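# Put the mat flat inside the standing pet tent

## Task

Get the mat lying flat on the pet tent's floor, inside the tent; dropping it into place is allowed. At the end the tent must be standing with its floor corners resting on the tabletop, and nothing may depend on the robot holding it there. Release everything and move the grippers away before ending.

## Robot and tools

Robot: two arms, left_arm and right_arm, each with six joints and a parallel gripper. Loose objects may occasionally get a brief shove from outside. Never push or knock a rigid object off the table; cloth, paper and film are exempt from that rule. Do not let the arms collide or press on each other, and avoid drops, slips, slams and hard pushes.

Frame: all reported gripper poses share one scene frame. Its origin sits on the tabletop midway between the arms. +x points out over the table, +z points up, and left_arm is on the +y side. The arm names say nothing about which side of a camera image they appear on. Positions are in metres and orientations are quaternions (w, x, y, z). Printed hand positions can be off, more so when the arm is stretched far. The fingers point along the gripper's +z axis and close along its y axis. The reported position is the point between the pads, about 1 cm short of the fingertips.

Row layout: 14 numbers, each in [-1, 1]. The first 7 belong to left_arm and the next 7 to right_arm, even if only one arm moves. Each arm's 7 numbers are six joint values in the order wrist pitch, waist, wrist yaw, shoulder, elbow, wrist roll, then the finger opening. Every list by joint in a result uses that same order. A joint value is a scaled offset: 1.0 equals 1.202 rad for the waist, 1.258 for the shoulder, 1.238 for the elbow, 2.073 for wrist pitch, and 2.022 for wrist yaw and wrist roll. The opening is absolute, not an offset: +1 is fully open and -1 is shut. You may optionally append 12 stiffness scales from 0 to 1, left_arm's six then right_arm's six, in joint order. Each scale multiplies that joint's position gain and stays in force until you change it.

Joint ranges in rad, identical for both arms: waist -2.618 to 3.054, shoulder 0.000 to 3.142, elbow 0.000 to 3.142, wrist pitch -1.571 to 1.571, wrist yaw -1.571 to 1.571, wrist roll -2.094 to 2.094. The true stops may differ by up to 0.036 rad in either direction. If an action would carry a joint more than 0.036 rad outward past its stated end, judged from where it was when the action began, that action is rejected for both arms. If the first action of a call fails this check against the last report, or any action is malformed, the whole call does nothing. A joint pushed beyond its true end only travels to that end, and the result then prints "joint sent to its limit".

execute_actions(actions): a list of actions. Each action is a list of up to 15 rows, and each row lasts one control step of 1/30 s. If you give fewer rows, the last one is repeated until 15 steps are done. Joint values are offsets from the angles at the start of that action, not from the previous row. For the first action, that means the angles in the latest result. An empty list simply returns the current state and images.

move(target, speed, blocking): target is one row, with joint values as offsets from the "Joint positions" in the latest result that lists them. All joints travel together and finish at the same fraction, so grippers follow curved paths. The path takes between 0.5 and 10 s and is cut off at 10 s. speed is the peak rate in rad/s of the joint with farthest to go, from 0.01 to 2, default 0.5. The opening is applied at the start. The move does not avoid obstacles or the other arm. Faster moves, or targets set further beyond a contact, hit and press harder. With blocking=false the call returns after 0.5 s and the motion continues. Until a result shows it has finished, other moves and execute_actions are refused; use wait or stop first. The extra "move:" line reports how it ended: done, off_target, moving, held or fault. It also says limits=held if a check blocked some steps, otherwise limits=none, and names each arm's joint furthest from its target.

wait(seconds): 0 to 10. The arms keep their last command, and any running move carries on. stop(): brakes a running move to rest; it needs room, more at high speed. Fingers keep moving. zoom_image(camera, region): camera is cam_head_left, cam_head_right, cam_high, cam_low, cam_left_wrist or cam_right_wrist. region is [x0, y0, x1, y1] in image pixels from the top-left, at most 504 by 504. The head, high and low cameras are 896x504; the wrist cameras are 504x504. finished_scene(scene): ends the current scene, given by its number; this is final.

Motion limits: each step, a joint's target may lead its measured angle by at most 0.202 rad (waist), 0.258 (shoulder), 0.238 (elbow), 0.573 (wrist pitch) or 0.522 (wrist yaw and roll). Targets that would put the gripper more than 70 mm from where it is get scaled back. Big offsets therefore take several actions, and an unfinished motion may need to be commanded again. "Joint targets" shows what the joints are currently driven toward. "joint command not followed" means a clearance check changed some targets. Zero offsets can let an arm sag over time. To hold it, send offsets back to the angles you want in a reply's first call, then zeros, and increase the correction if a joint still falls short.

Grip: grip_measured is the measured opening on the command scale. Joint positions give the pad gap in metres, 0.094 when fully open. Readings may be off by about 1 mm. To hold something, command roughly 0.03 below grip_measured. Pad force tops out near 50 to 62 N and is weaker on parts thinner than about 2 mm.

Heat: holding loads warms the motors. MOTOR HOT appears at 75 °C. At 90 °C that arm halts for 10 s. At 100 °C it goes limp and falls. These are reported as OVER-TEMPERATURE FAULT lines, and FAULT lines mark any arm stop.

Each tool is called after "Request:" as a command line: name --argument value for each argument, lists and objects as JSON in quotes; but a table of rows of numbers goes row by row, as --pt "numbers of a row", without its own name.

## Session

Request:
execute_actions --actions '[]'

Scene clock: 0.00 s.
left_arm: end_effector_position=(+0.4102, +0.3242, +0.4154) grip_measured=+1.000 end_effector_quat_wxyz=(+0.712, +0.048, +0.699, -0.044) | right_arm: end_effector_position=(+0.3771, -0.3182, +0.3998) grip_measured=+1.000 end_effector_quat_wxyz=(+0.695, +0.078, +0.711, -0.069)
Joint names: [wrist pitch, waist, wrist yaw, shoulder, elbow, wrist roll]
Joint positions: left_arm=[ 0.008 -0.002 -0.001  1.052  1.063  0.006  0.094] | right_arm=[-0.012 -0.016  0.003  1.06   1.047  0.009  0.094]
Joint velocities: left_arm=[ 0.007 -0.012 -0.022 -0.002  0.002 -0.007  0.   ] | right_arm=[-0.022 -0.007  0.022 -0.012 -0.012 -0.022  0.   ]
Motor temperatures (°C, as the motors report them): left_arm=[34 28 28 26 28 28] | right_arm=[29 26 27 26 26 25]
Joint targets: left_arm=[-0.004 -0.002 -0.001 1.047 1.067 0.007] | right_arm=[0.001 -0.016 0.003 1.050 1.061 0.009]
Joint stiffness scale: left_arm=[1. 1. 1. 1. 1. 1.] | right_arm=[1. 1. 1. 1. 1. 1.]

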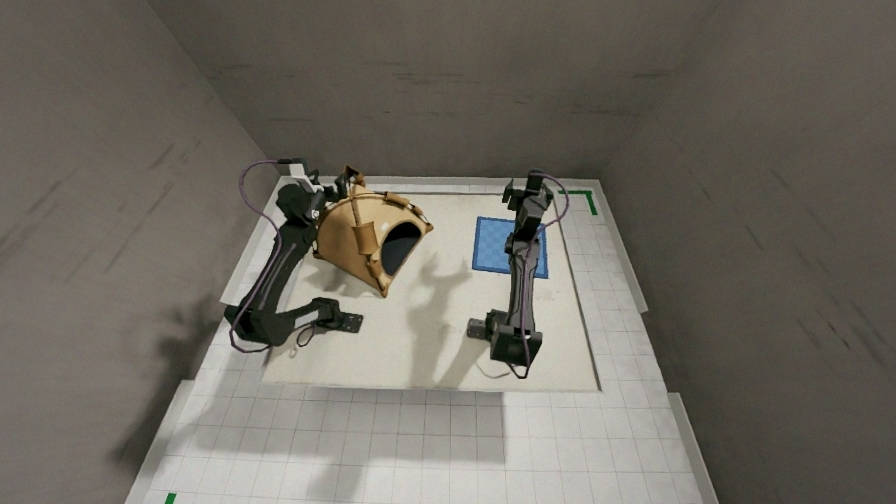

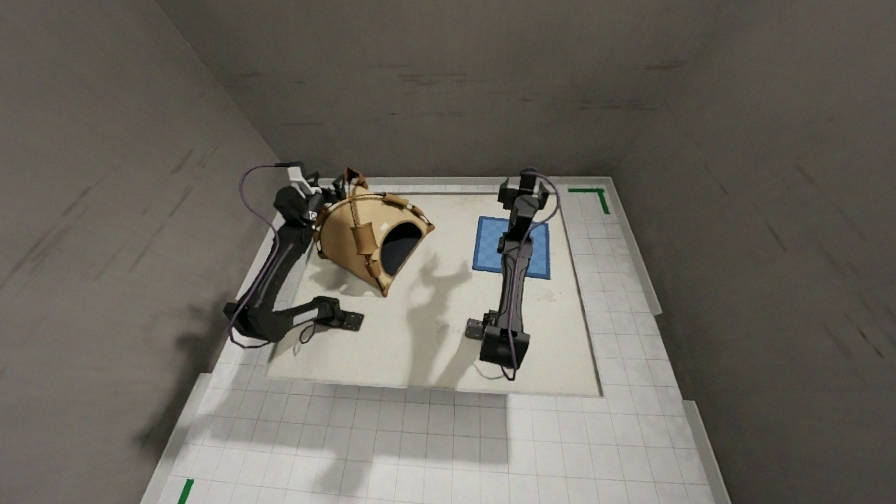

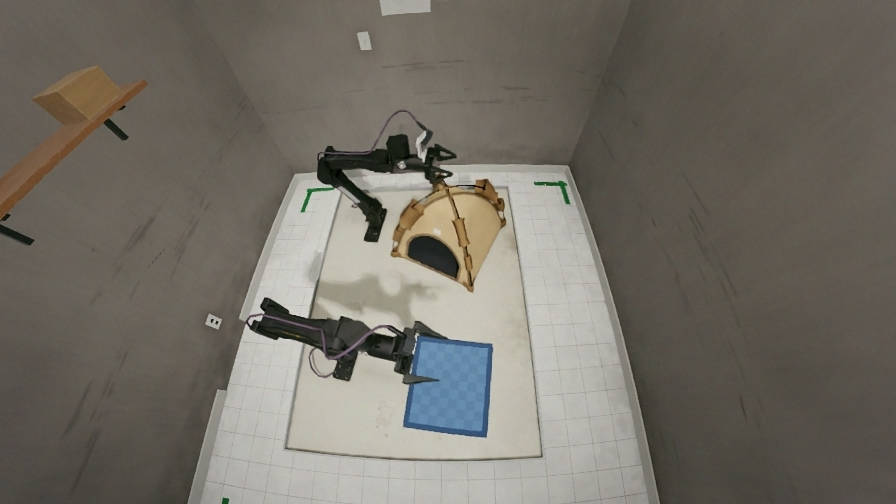

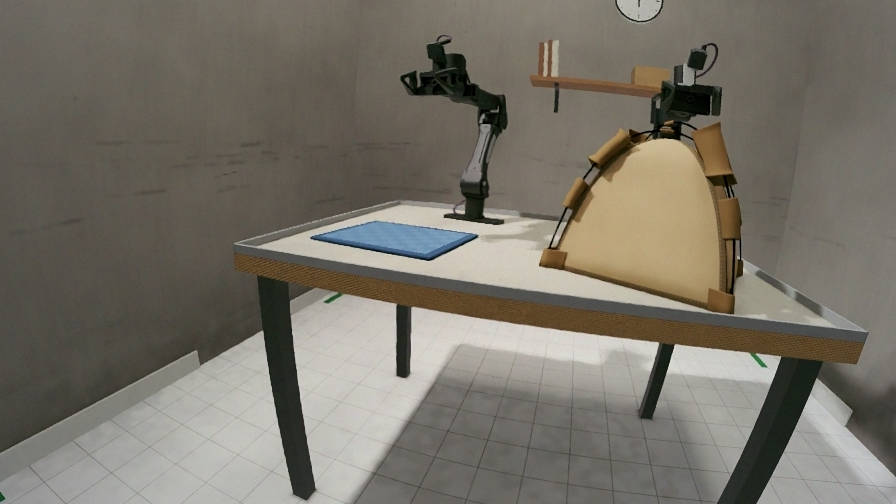

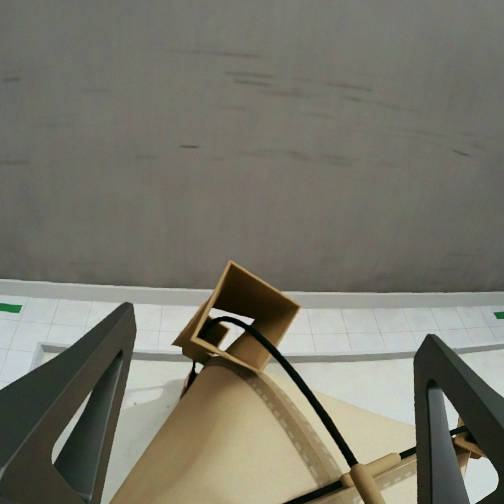

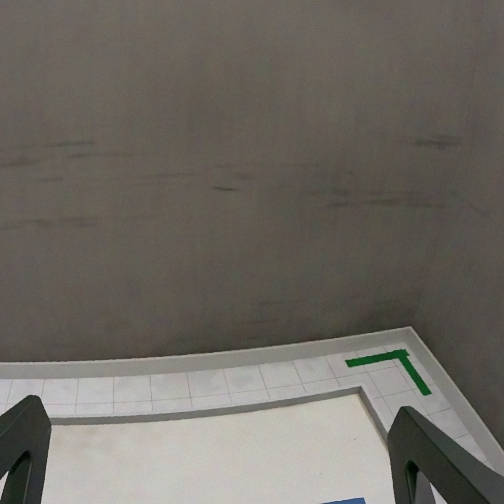

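Request:
move --target '[0,-1,0,-0.4,-0.21,-0.6,-1,0.107,-0.72,-0.387,0.06,-0.775,0.45,-0.15]' --speed 0.7

Scene clock: 6.67 s.
left_arm: end_effector_position=(+0.0965, +0.1198, +0.4437) grip_measured=-0.987 end_effector_quat_wxyz=(-0.239, -0.035, -0.608, +0.756) | right_arm: end_effector_position=(+0.2134, -0.3674, +0.0281) grip_measured=-0.149 end_effector_quat_wxyz=(+0.353, +0.652, +0.587, +0.324)
Joint names: [wrist pitch, waist, wrist yaw, shoulder, elbow, wrist roll]
Joint positions: left_arm=[ 0.014 -1.195 -0.002  0.573  0.819 -1.207  0.001] | right_arm=[ 0.187 -0.872 -0.763  1.126  0.093  0.917  0.04 ]
Joint velocities: left_arm=[ 0.007  0.017 -0.095 -0.017 -0.012  0.022 -0.001] | right_arm=[ 0.007 -0.002 -0.022  0.012 -0.017 -0.066  0.001]
Motor temperatures (°C, as the motors report them): left_arm=[35 28 28 26 28 28] | right_arm=[31 26 27 26 27 25]
Joint targets: left_arm=[0.008 -1.205 -0.001 0.549 0.803 -1.207] | right_arm=[0.210 -0.882 -0.779 1.135 0.088 0.919]
Joint stiffness scale: left_arm=[1. 1. 1. 1. 1. 1.] | right_arm=[1. 1. 1. 1. 1. 1.]
move: off_target (left_arm, right_arm); limits=none; left_arm: farthest joint: the shoulder, 0.024 radians from its target (0.504 radians at the start); right_arm: farthest joint: the wrist pitch, 0.023 radians from its target (0.221 radians at the start)

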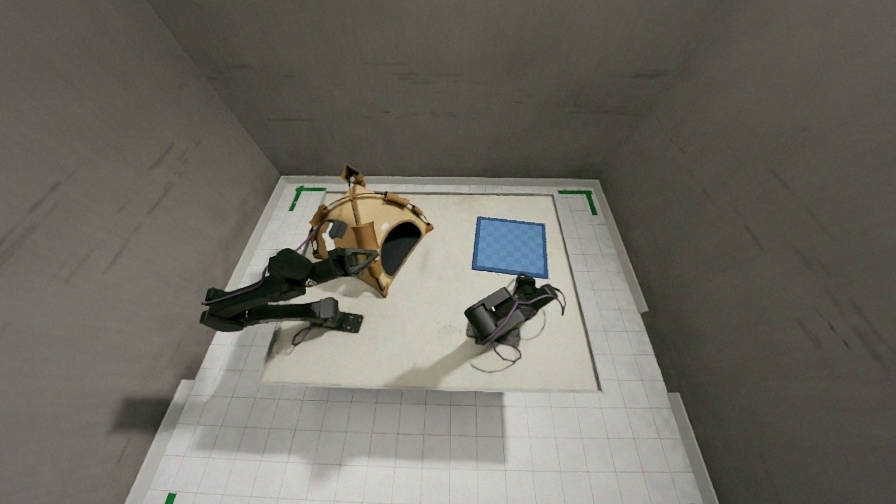

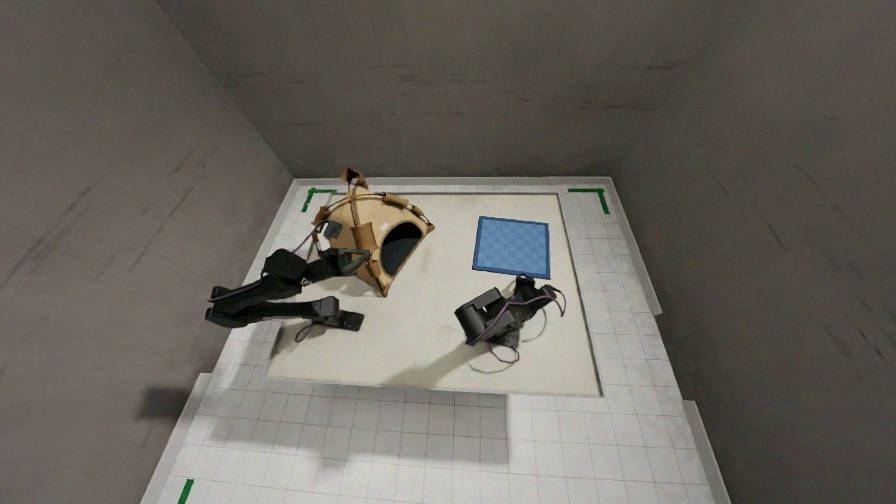

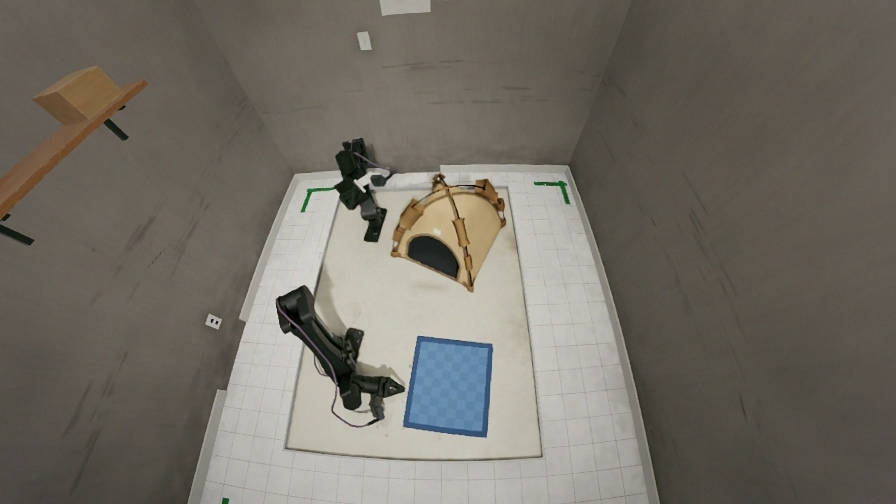

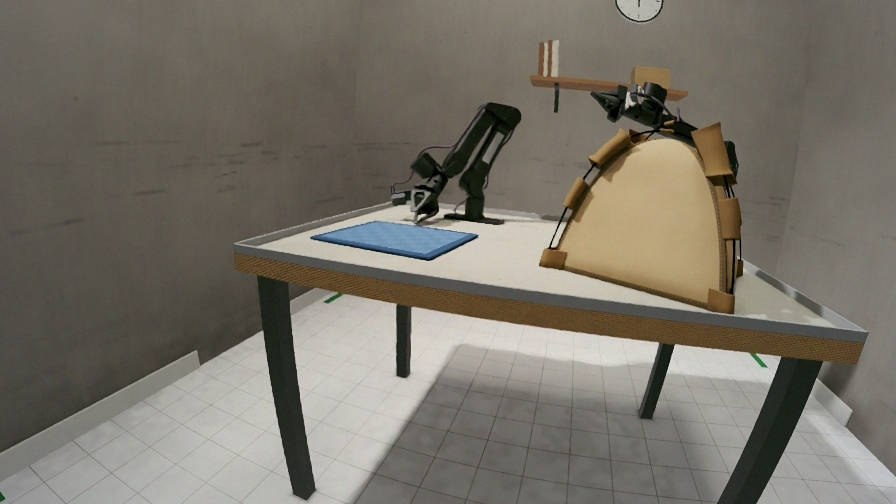

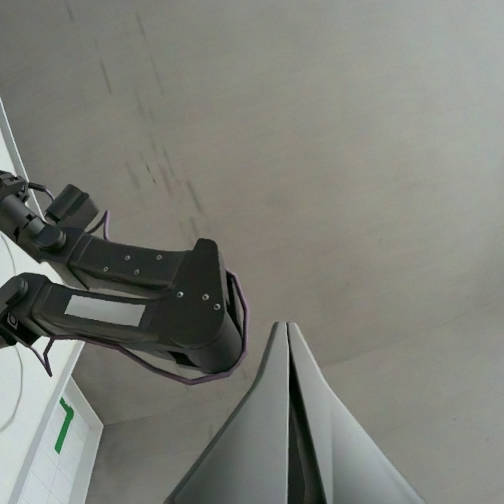

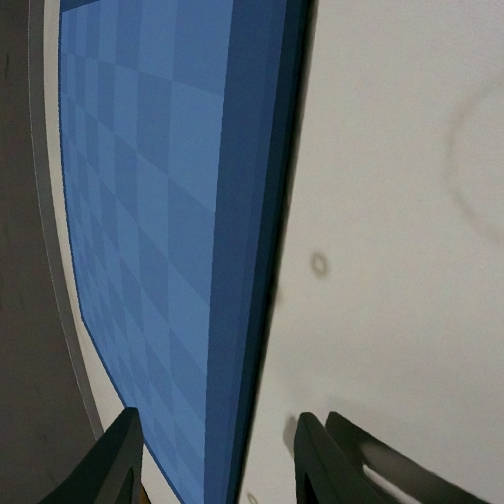

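Request:
move --target '[-0.523,-0.12,0,0.015,-0.37,1,-1,0.044,0,0,0.05,-0.015,0,-0.15]' --speed 1.0

Scene clock: 9.60 s.
left_arm: end_effector_position=(+0.0537, +0.2058, +0.0634) grip_measured=-0.987 end_effector_quat_wxyz=(+0.223, +0.812, +0.528, -0.107) | right_arm: end_effector_position=(+0.2160, -0.3719, +0.0269) grip_measured=-0.149 end_effector_quat_wxyz=(+0.360, +0.649, +0.588, +0.322)
Joint names: [wrist pitch, waist, wrist yaw, shoulder, elbow, wrist roll]
Joint positions: left_arm=[-0.91  -1.316 -0.002  0.573  0.411  0.544  0.001] | right_arm=[ 0.254 -0.872 -0.763  1.177  0.093  0.918  0.04 ]
Joint velocities: left_arm=[-0.022  0.002 -0.007  0.002  0.017  0.022  0.001] | right_arm=[ 0.051 -0.012  0.037 -0.002 -0.002 -0.066 -0.   ]
Motor temperatures (°C, as the motors report them): left_arm=[36 28 28 26 28 28] | right_arm=[31 26 27 26 27 25]
Joint targets: left_arm=[-0.906 -1.316 -0.002 0.573 0.418 0.537] | right_arm=[0.278 -0.872 -0.763 1.189 0.074 0.917]
Joint stiffness scale: left_arm=[1. 1. 1. 1. 1. 1.] | right_arm=[1. 1. 1. 1. 1. 1.]
move: held (left_arm), off_target (right_arm); limits=held; held on 15 of 75 steps (left_arm), including the last (left_arm); left_arm: farthest joint: the wrist roll, 0.271 radians from its target (2.023 radians at the start); right_arm: farthest joint: the wrist pitch, 0.024 radians from its target (0.091 radians at the start)
joint command not followed: on one or more control steps a check withheld the commanded joint targets of the left arm, and it was not sent them on those steps. On the call's last step the targets were still withheld.
cause: the commanded joint targets would bring two parts of the arm too close to each other (its upper arm (the part past the shoulder) and its gripper housing, with the joints along the arm from the elbow to the wrist roll between them); next, command targets that bring no two parts of the arm closer together.

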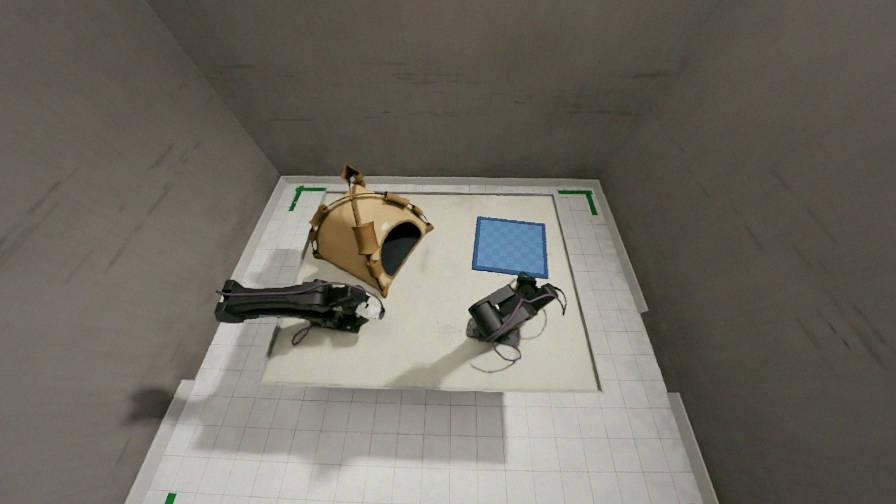

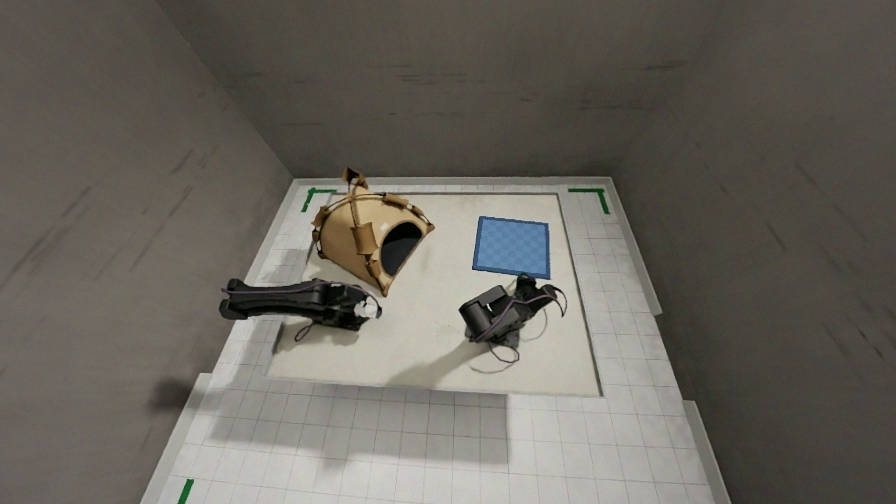

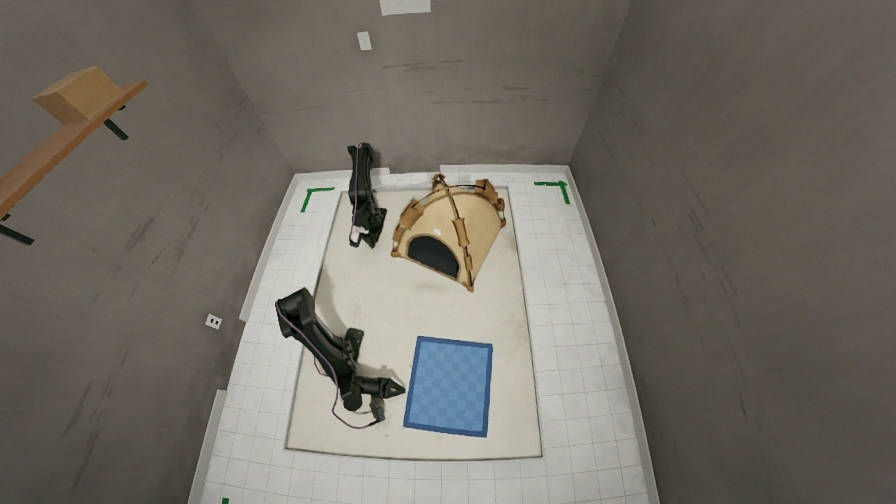

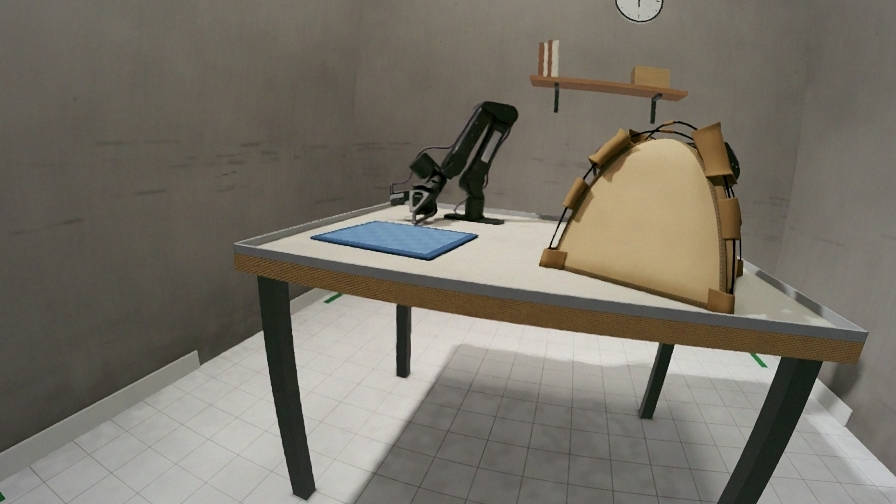

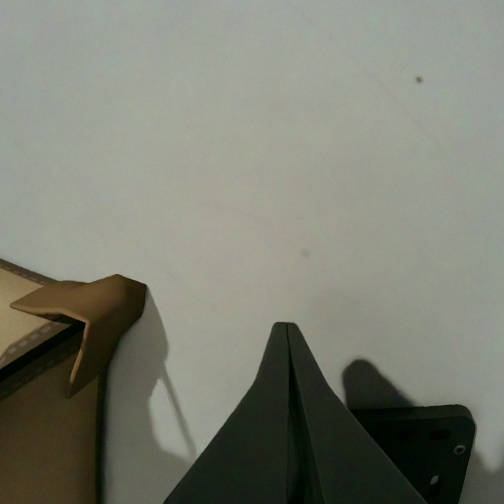

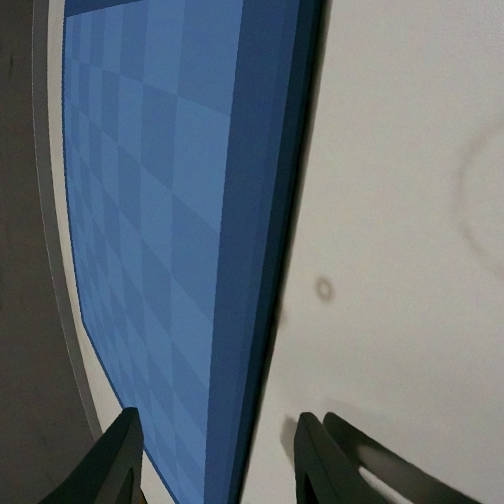

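Request:
move --target '[-0.023,0.1,0,0.407,0.123,0.1,-1,-0.02,0,0,0.0,0,0,-0.15]' --speed 0.6

Scene clock: 11.67 s.
left_arm: end_effector_position=(+0.0698, +0.2182, +0.0315) grip_measured=-0.987 end_effector_quat_wxyz=(+0.047, +0.860, +0.508, -0.013) | right_arm: end_effector_position=(+0.2133, -0.3671, +0.0221) grip_measured=-0.149 end_effector_quat_wxyz=(+0.344, +0.657, +0.586, +0.326)
Joint names: [wrist pitch, waist, wrist yaw, shoulder, elbow, wrist roll]
Joint positions: left_arm=[-0.945 -1.206 -0.002  1.071  0.543  0.74   0.001] | right_arm=[ 0.217 -0.872 -0.763  1.177  0.093  0.918  0.04 ]
Joint velocities: left_arm=[-0.066 -0.007 -0.066 -0.012 -0.012 -0.007  0.   ] | right_arm=[-0.066 -0.002  0.007  0.012  0.002 -0.037  0.   ]
Motor temperatures (°C, as the motors report them): left_arm=[36 28 28 26 29 28] | right_arm=[31 26 27 26 27 25]
Joint targets: left_arm=[-0.957 -1.196 -0.002 1.085 0.564 0.746] | right_arm=[0.212 -0.872 -0.763 1.177 0.093 0.918]
Joint stiffness scale: left_arm=[1. 1. 1. 1. 1. 1.] | right_arm=[1. 1. 1. 1. 1. 1.]
move: done; limits=none; left_arm: farthest joint: the elbow, 0.020 radians from its target (0.152 radians at the start); right_arm: farthest joint: the wrist pitch, 0.004 radians from its target (0.042 radians at the start)

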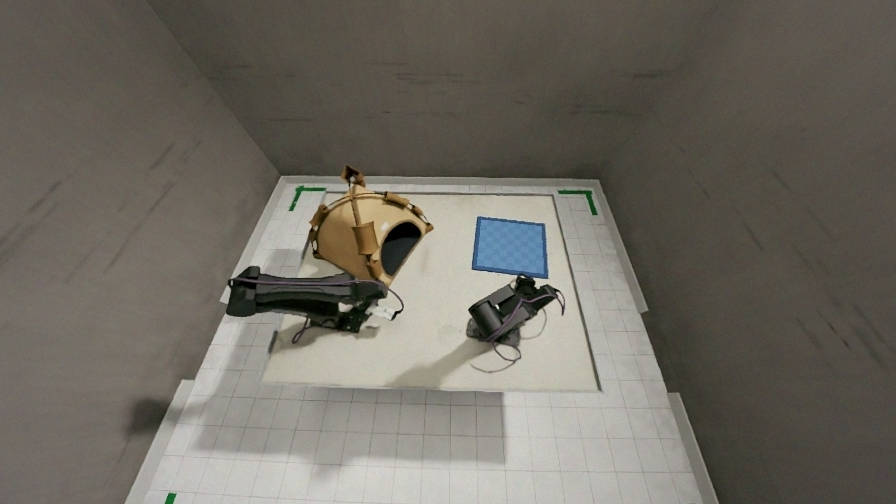

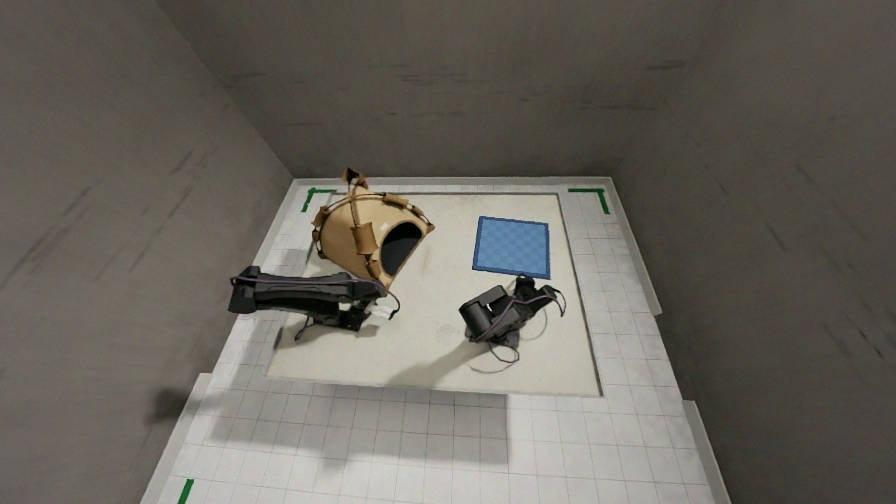

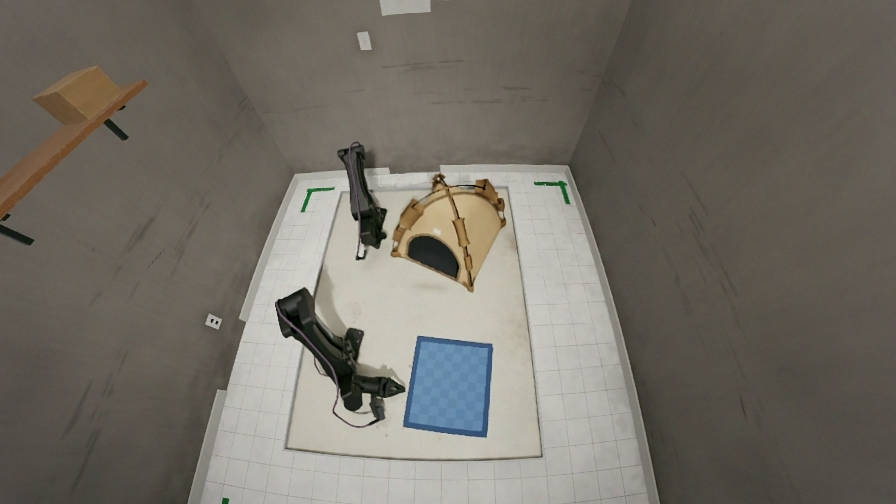

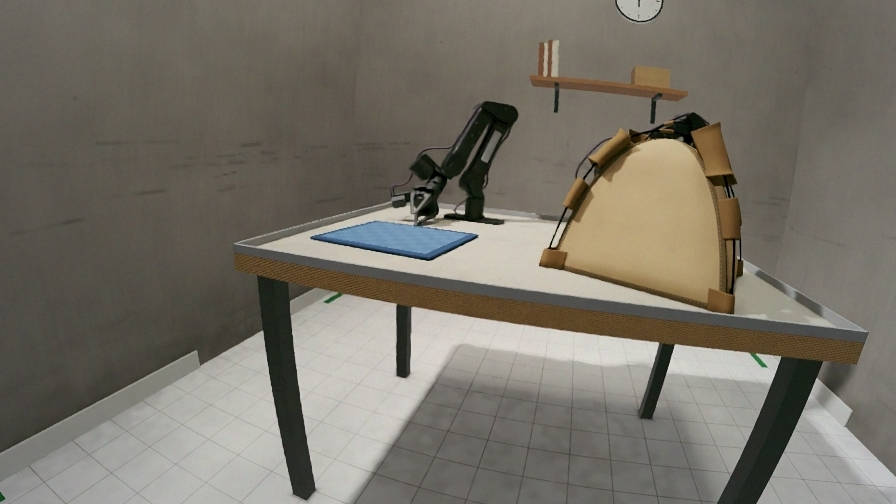

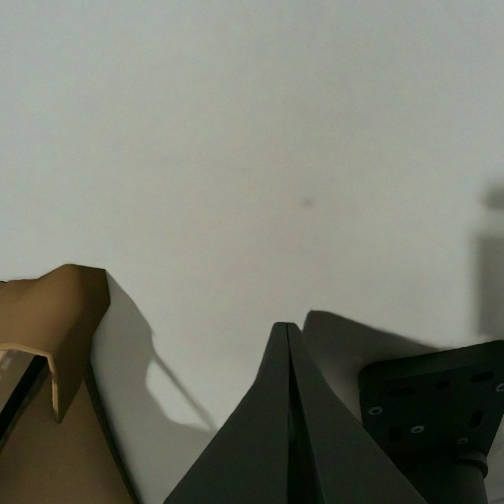

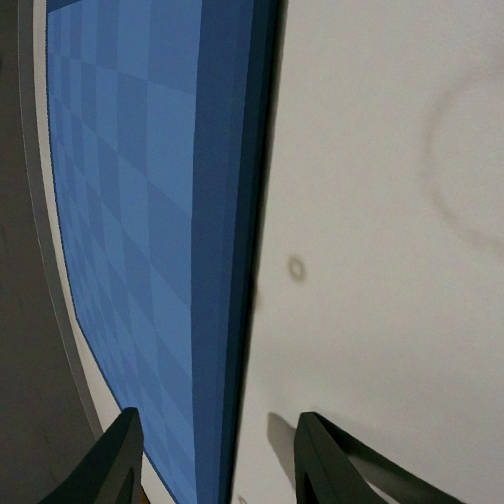

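Request:
move --target '[0,0.45,0,0,0.015,0.1,-1,0.19,0.166,0.069,0.188,0.024,0.092,-0.15]' --speed 0.35

Scene clock: 15.87 s.
left_arm: end_effector_position=(+0.1427, +0.2591, +0.0315) grip_measured=-0.987 end_effector_quat_wxyz=(+0.049, +0.764, +0.643, +0.005) | right_arm: end_effector_position=(+0.2500, -0.3693, +0.0214) grip_measured=-0.149 end_effector_quat_wxyz=(+0.365, +0.643, +0.586, +0.331)
Joint names: [wrist pitch, waist, wrist yaw, shoulder, elbow, wrist roll]
Joint positions: left_arm=[-0.946 -0.677 -0.003  1.071  0.543  0.937  0.001] | right_arm=[ 0.607 -0.682 -0.644  1.397  0.093  1.103  0.04 ]
Joint velocities: left_arm=[ 0.007 -0.002  0.037 -0.002 -0.007  0.037 -0.001] | right_arm=[-0.066 -0.007 -0.007 -0.022 -0.012  0.066  0.   ]
Motor temperatures (°C, as the motors report them): left_arm=[35 28 28 26 29 28] | right_arm=[31 26 27 26 27 25]
Joint targets: left_arm=[-0.945 -0.665 -0.002 1.071 0.562 0.943] | right_arm=[0.611 -0.672 -0.624 1.413 0.122 1.103]
Joint stiffness scale: left_arm=[1. 1. 1. 1. 1. 1.] | right_arm=[1. 1. 1. 1. 1. 1.]
move: off_target (right_arm); limits=none; left_arm: farthest joint: the elbow, 0.018 radians from its target (0.018 radians at the start); right_arm: farthest joint: the elbow, 0.030 radians from its target (0.030 radians at the start)

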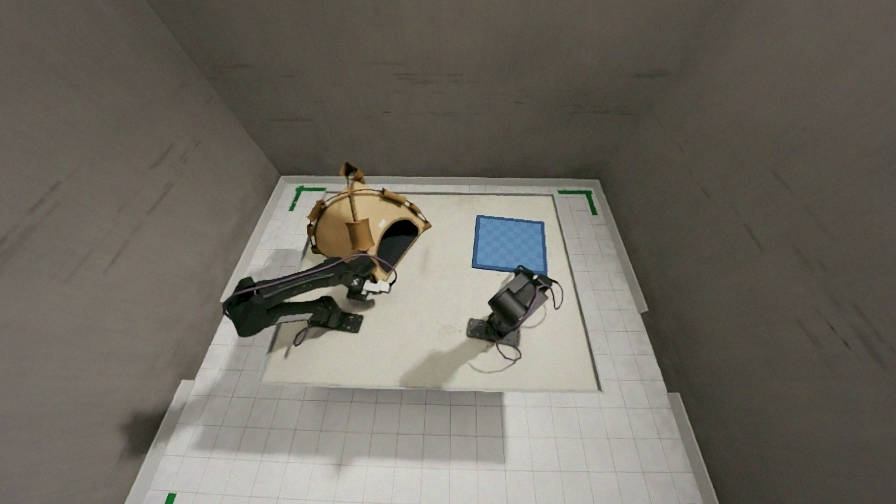

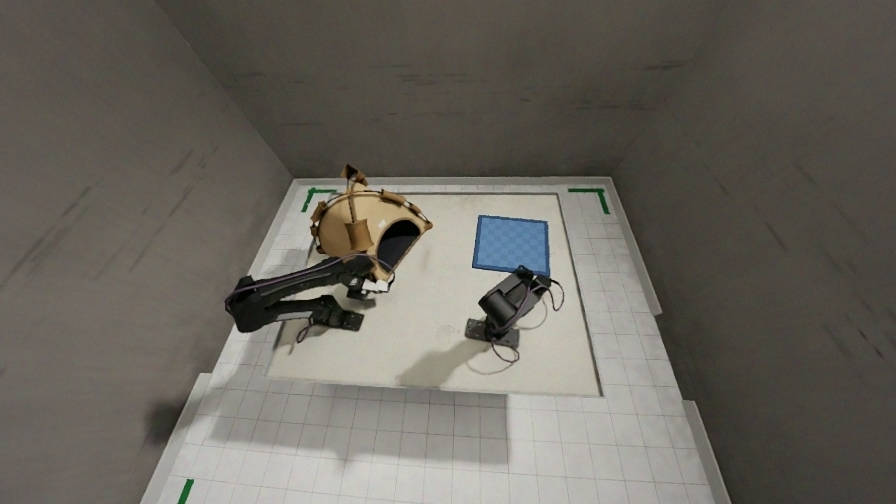

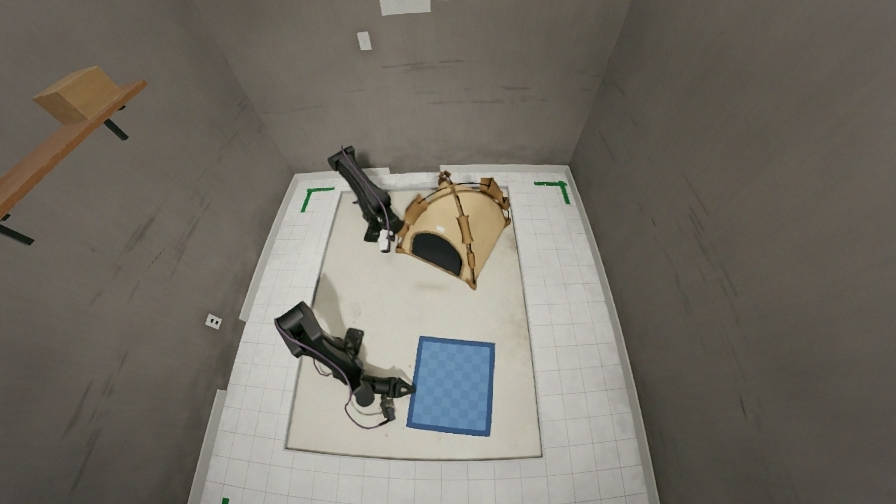

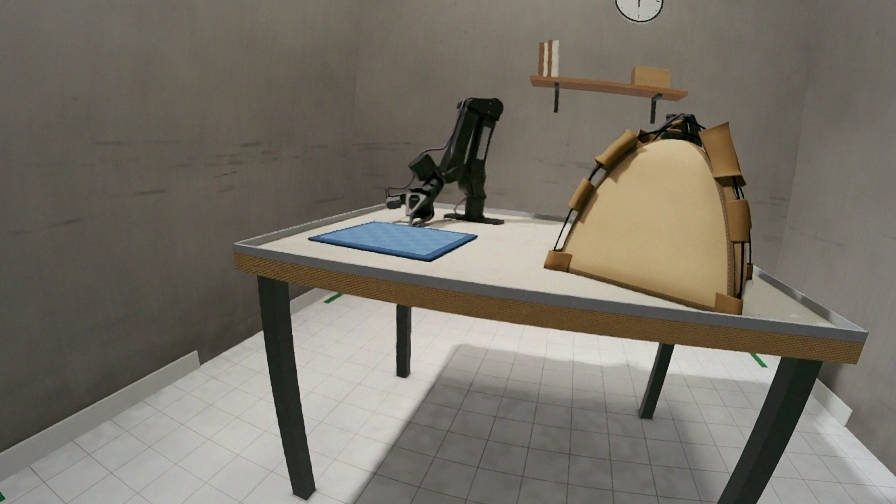

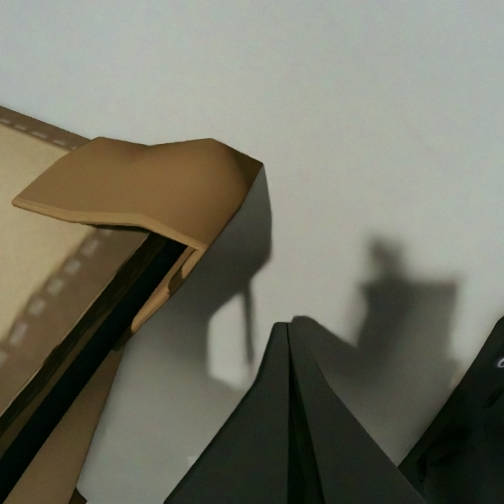

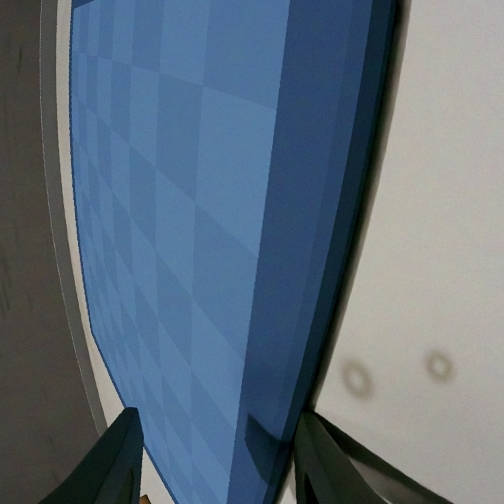

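Request:
move --target '[0.363,0.11,0,0.204,-0.04,0,-1,0.143,0.15,0.07,0.226,0.107,0.075,-0.15]' --speed 0.5

Scene clock: 19.13 s.
left_arm: end_effector_position=(+0.2635, +0.1858, +0.0290) grip_measured=-0.987 end_effector_quat_wxyz=(+0.276, +0.696, +0.662, +0.037) | right_arm: end_effector_position=(+0.3015, -0.3776, +0.0212) grip_measured=-0.149 end_effector_quat_wxyz=(+0.382, +0.636, +0.577, +0.343)
Joint names: [wrist pitch, waist, wrist yaw, shoulder, elbow, wrist roll]
Joint positions: left_arm=[-0.203 -0.555 -0.003  1.311  0.508  0.937  0.001] | right_arm=[ 0.892 -0.511 -0.517  1.668  0.2    1.254  0.04 ]
Joint velocities: left_arm=[-0.007 -0.012  0.007  0.007 -0.017 -0.037 -0.   ] | right_arm=[-0.022  0.017 -0.022  0.022 -0.002 -0.051  0.   ]
Motor temperatures (°C, as the motors report them): left_arm=[35 28 28 26 29 28] | right_arm=[32 26 27 26 27 25]
Joint targets: left_arm=[-0.193 -0.544 -0.003 1.327 0.494 0.937] | right_arm=[0.903 -0.501 -0.502 1.681 0.225 1.255]
Joint stiffness scale: left_arm=[1. 1. 1. 1. 1. 1.] | right_arm=[1. 1. 1. 1. 1. 1.]
move: off_target (right_arm); limits=none; left_arm: farthest joint: the shoulder, 0.016 radians from its target (0.257 radians at the start); right_arm: farthest joint: the elbow, 0.026 radians from its target (0.133 radians at the start)

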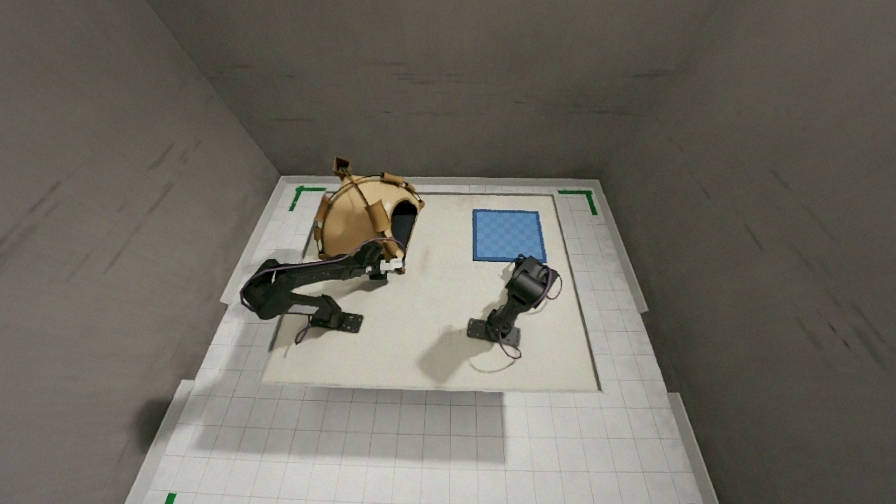

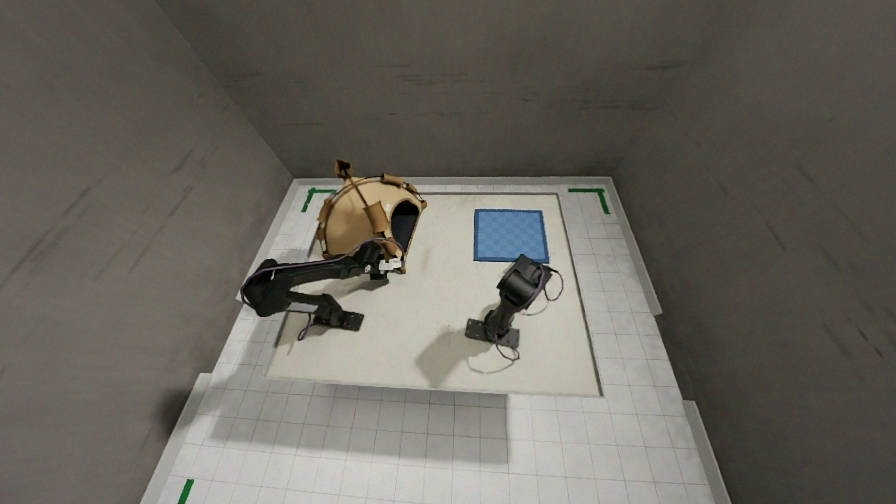

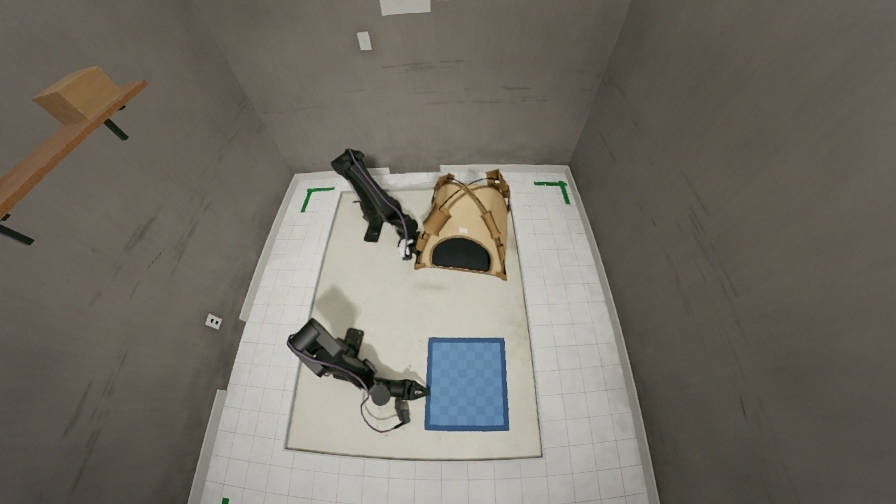

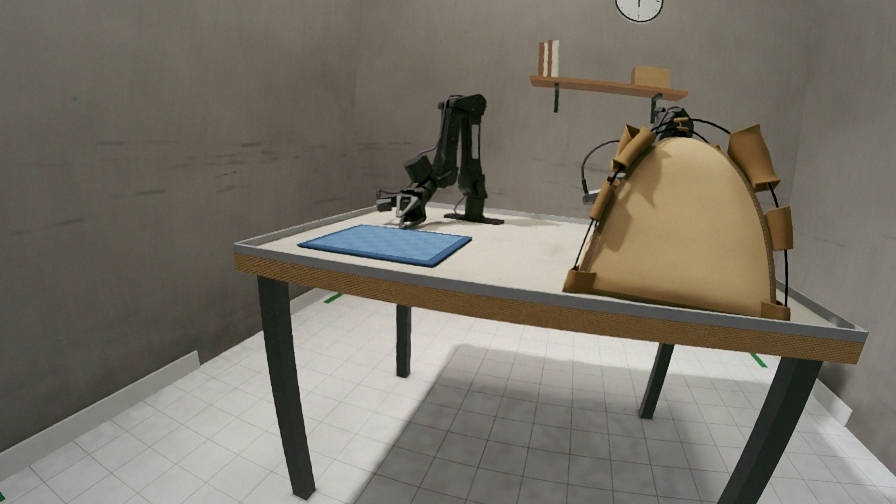

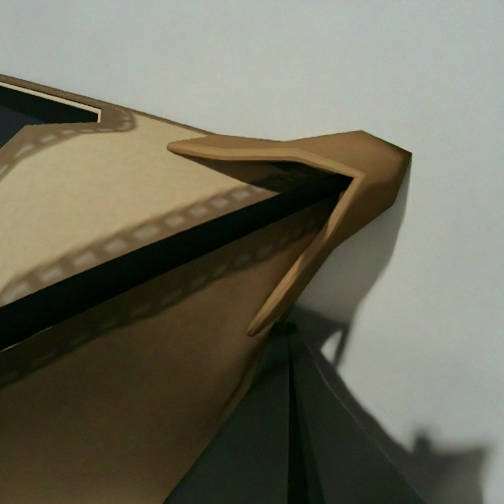

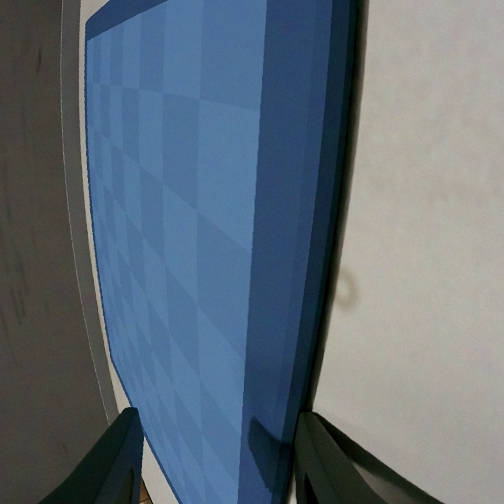

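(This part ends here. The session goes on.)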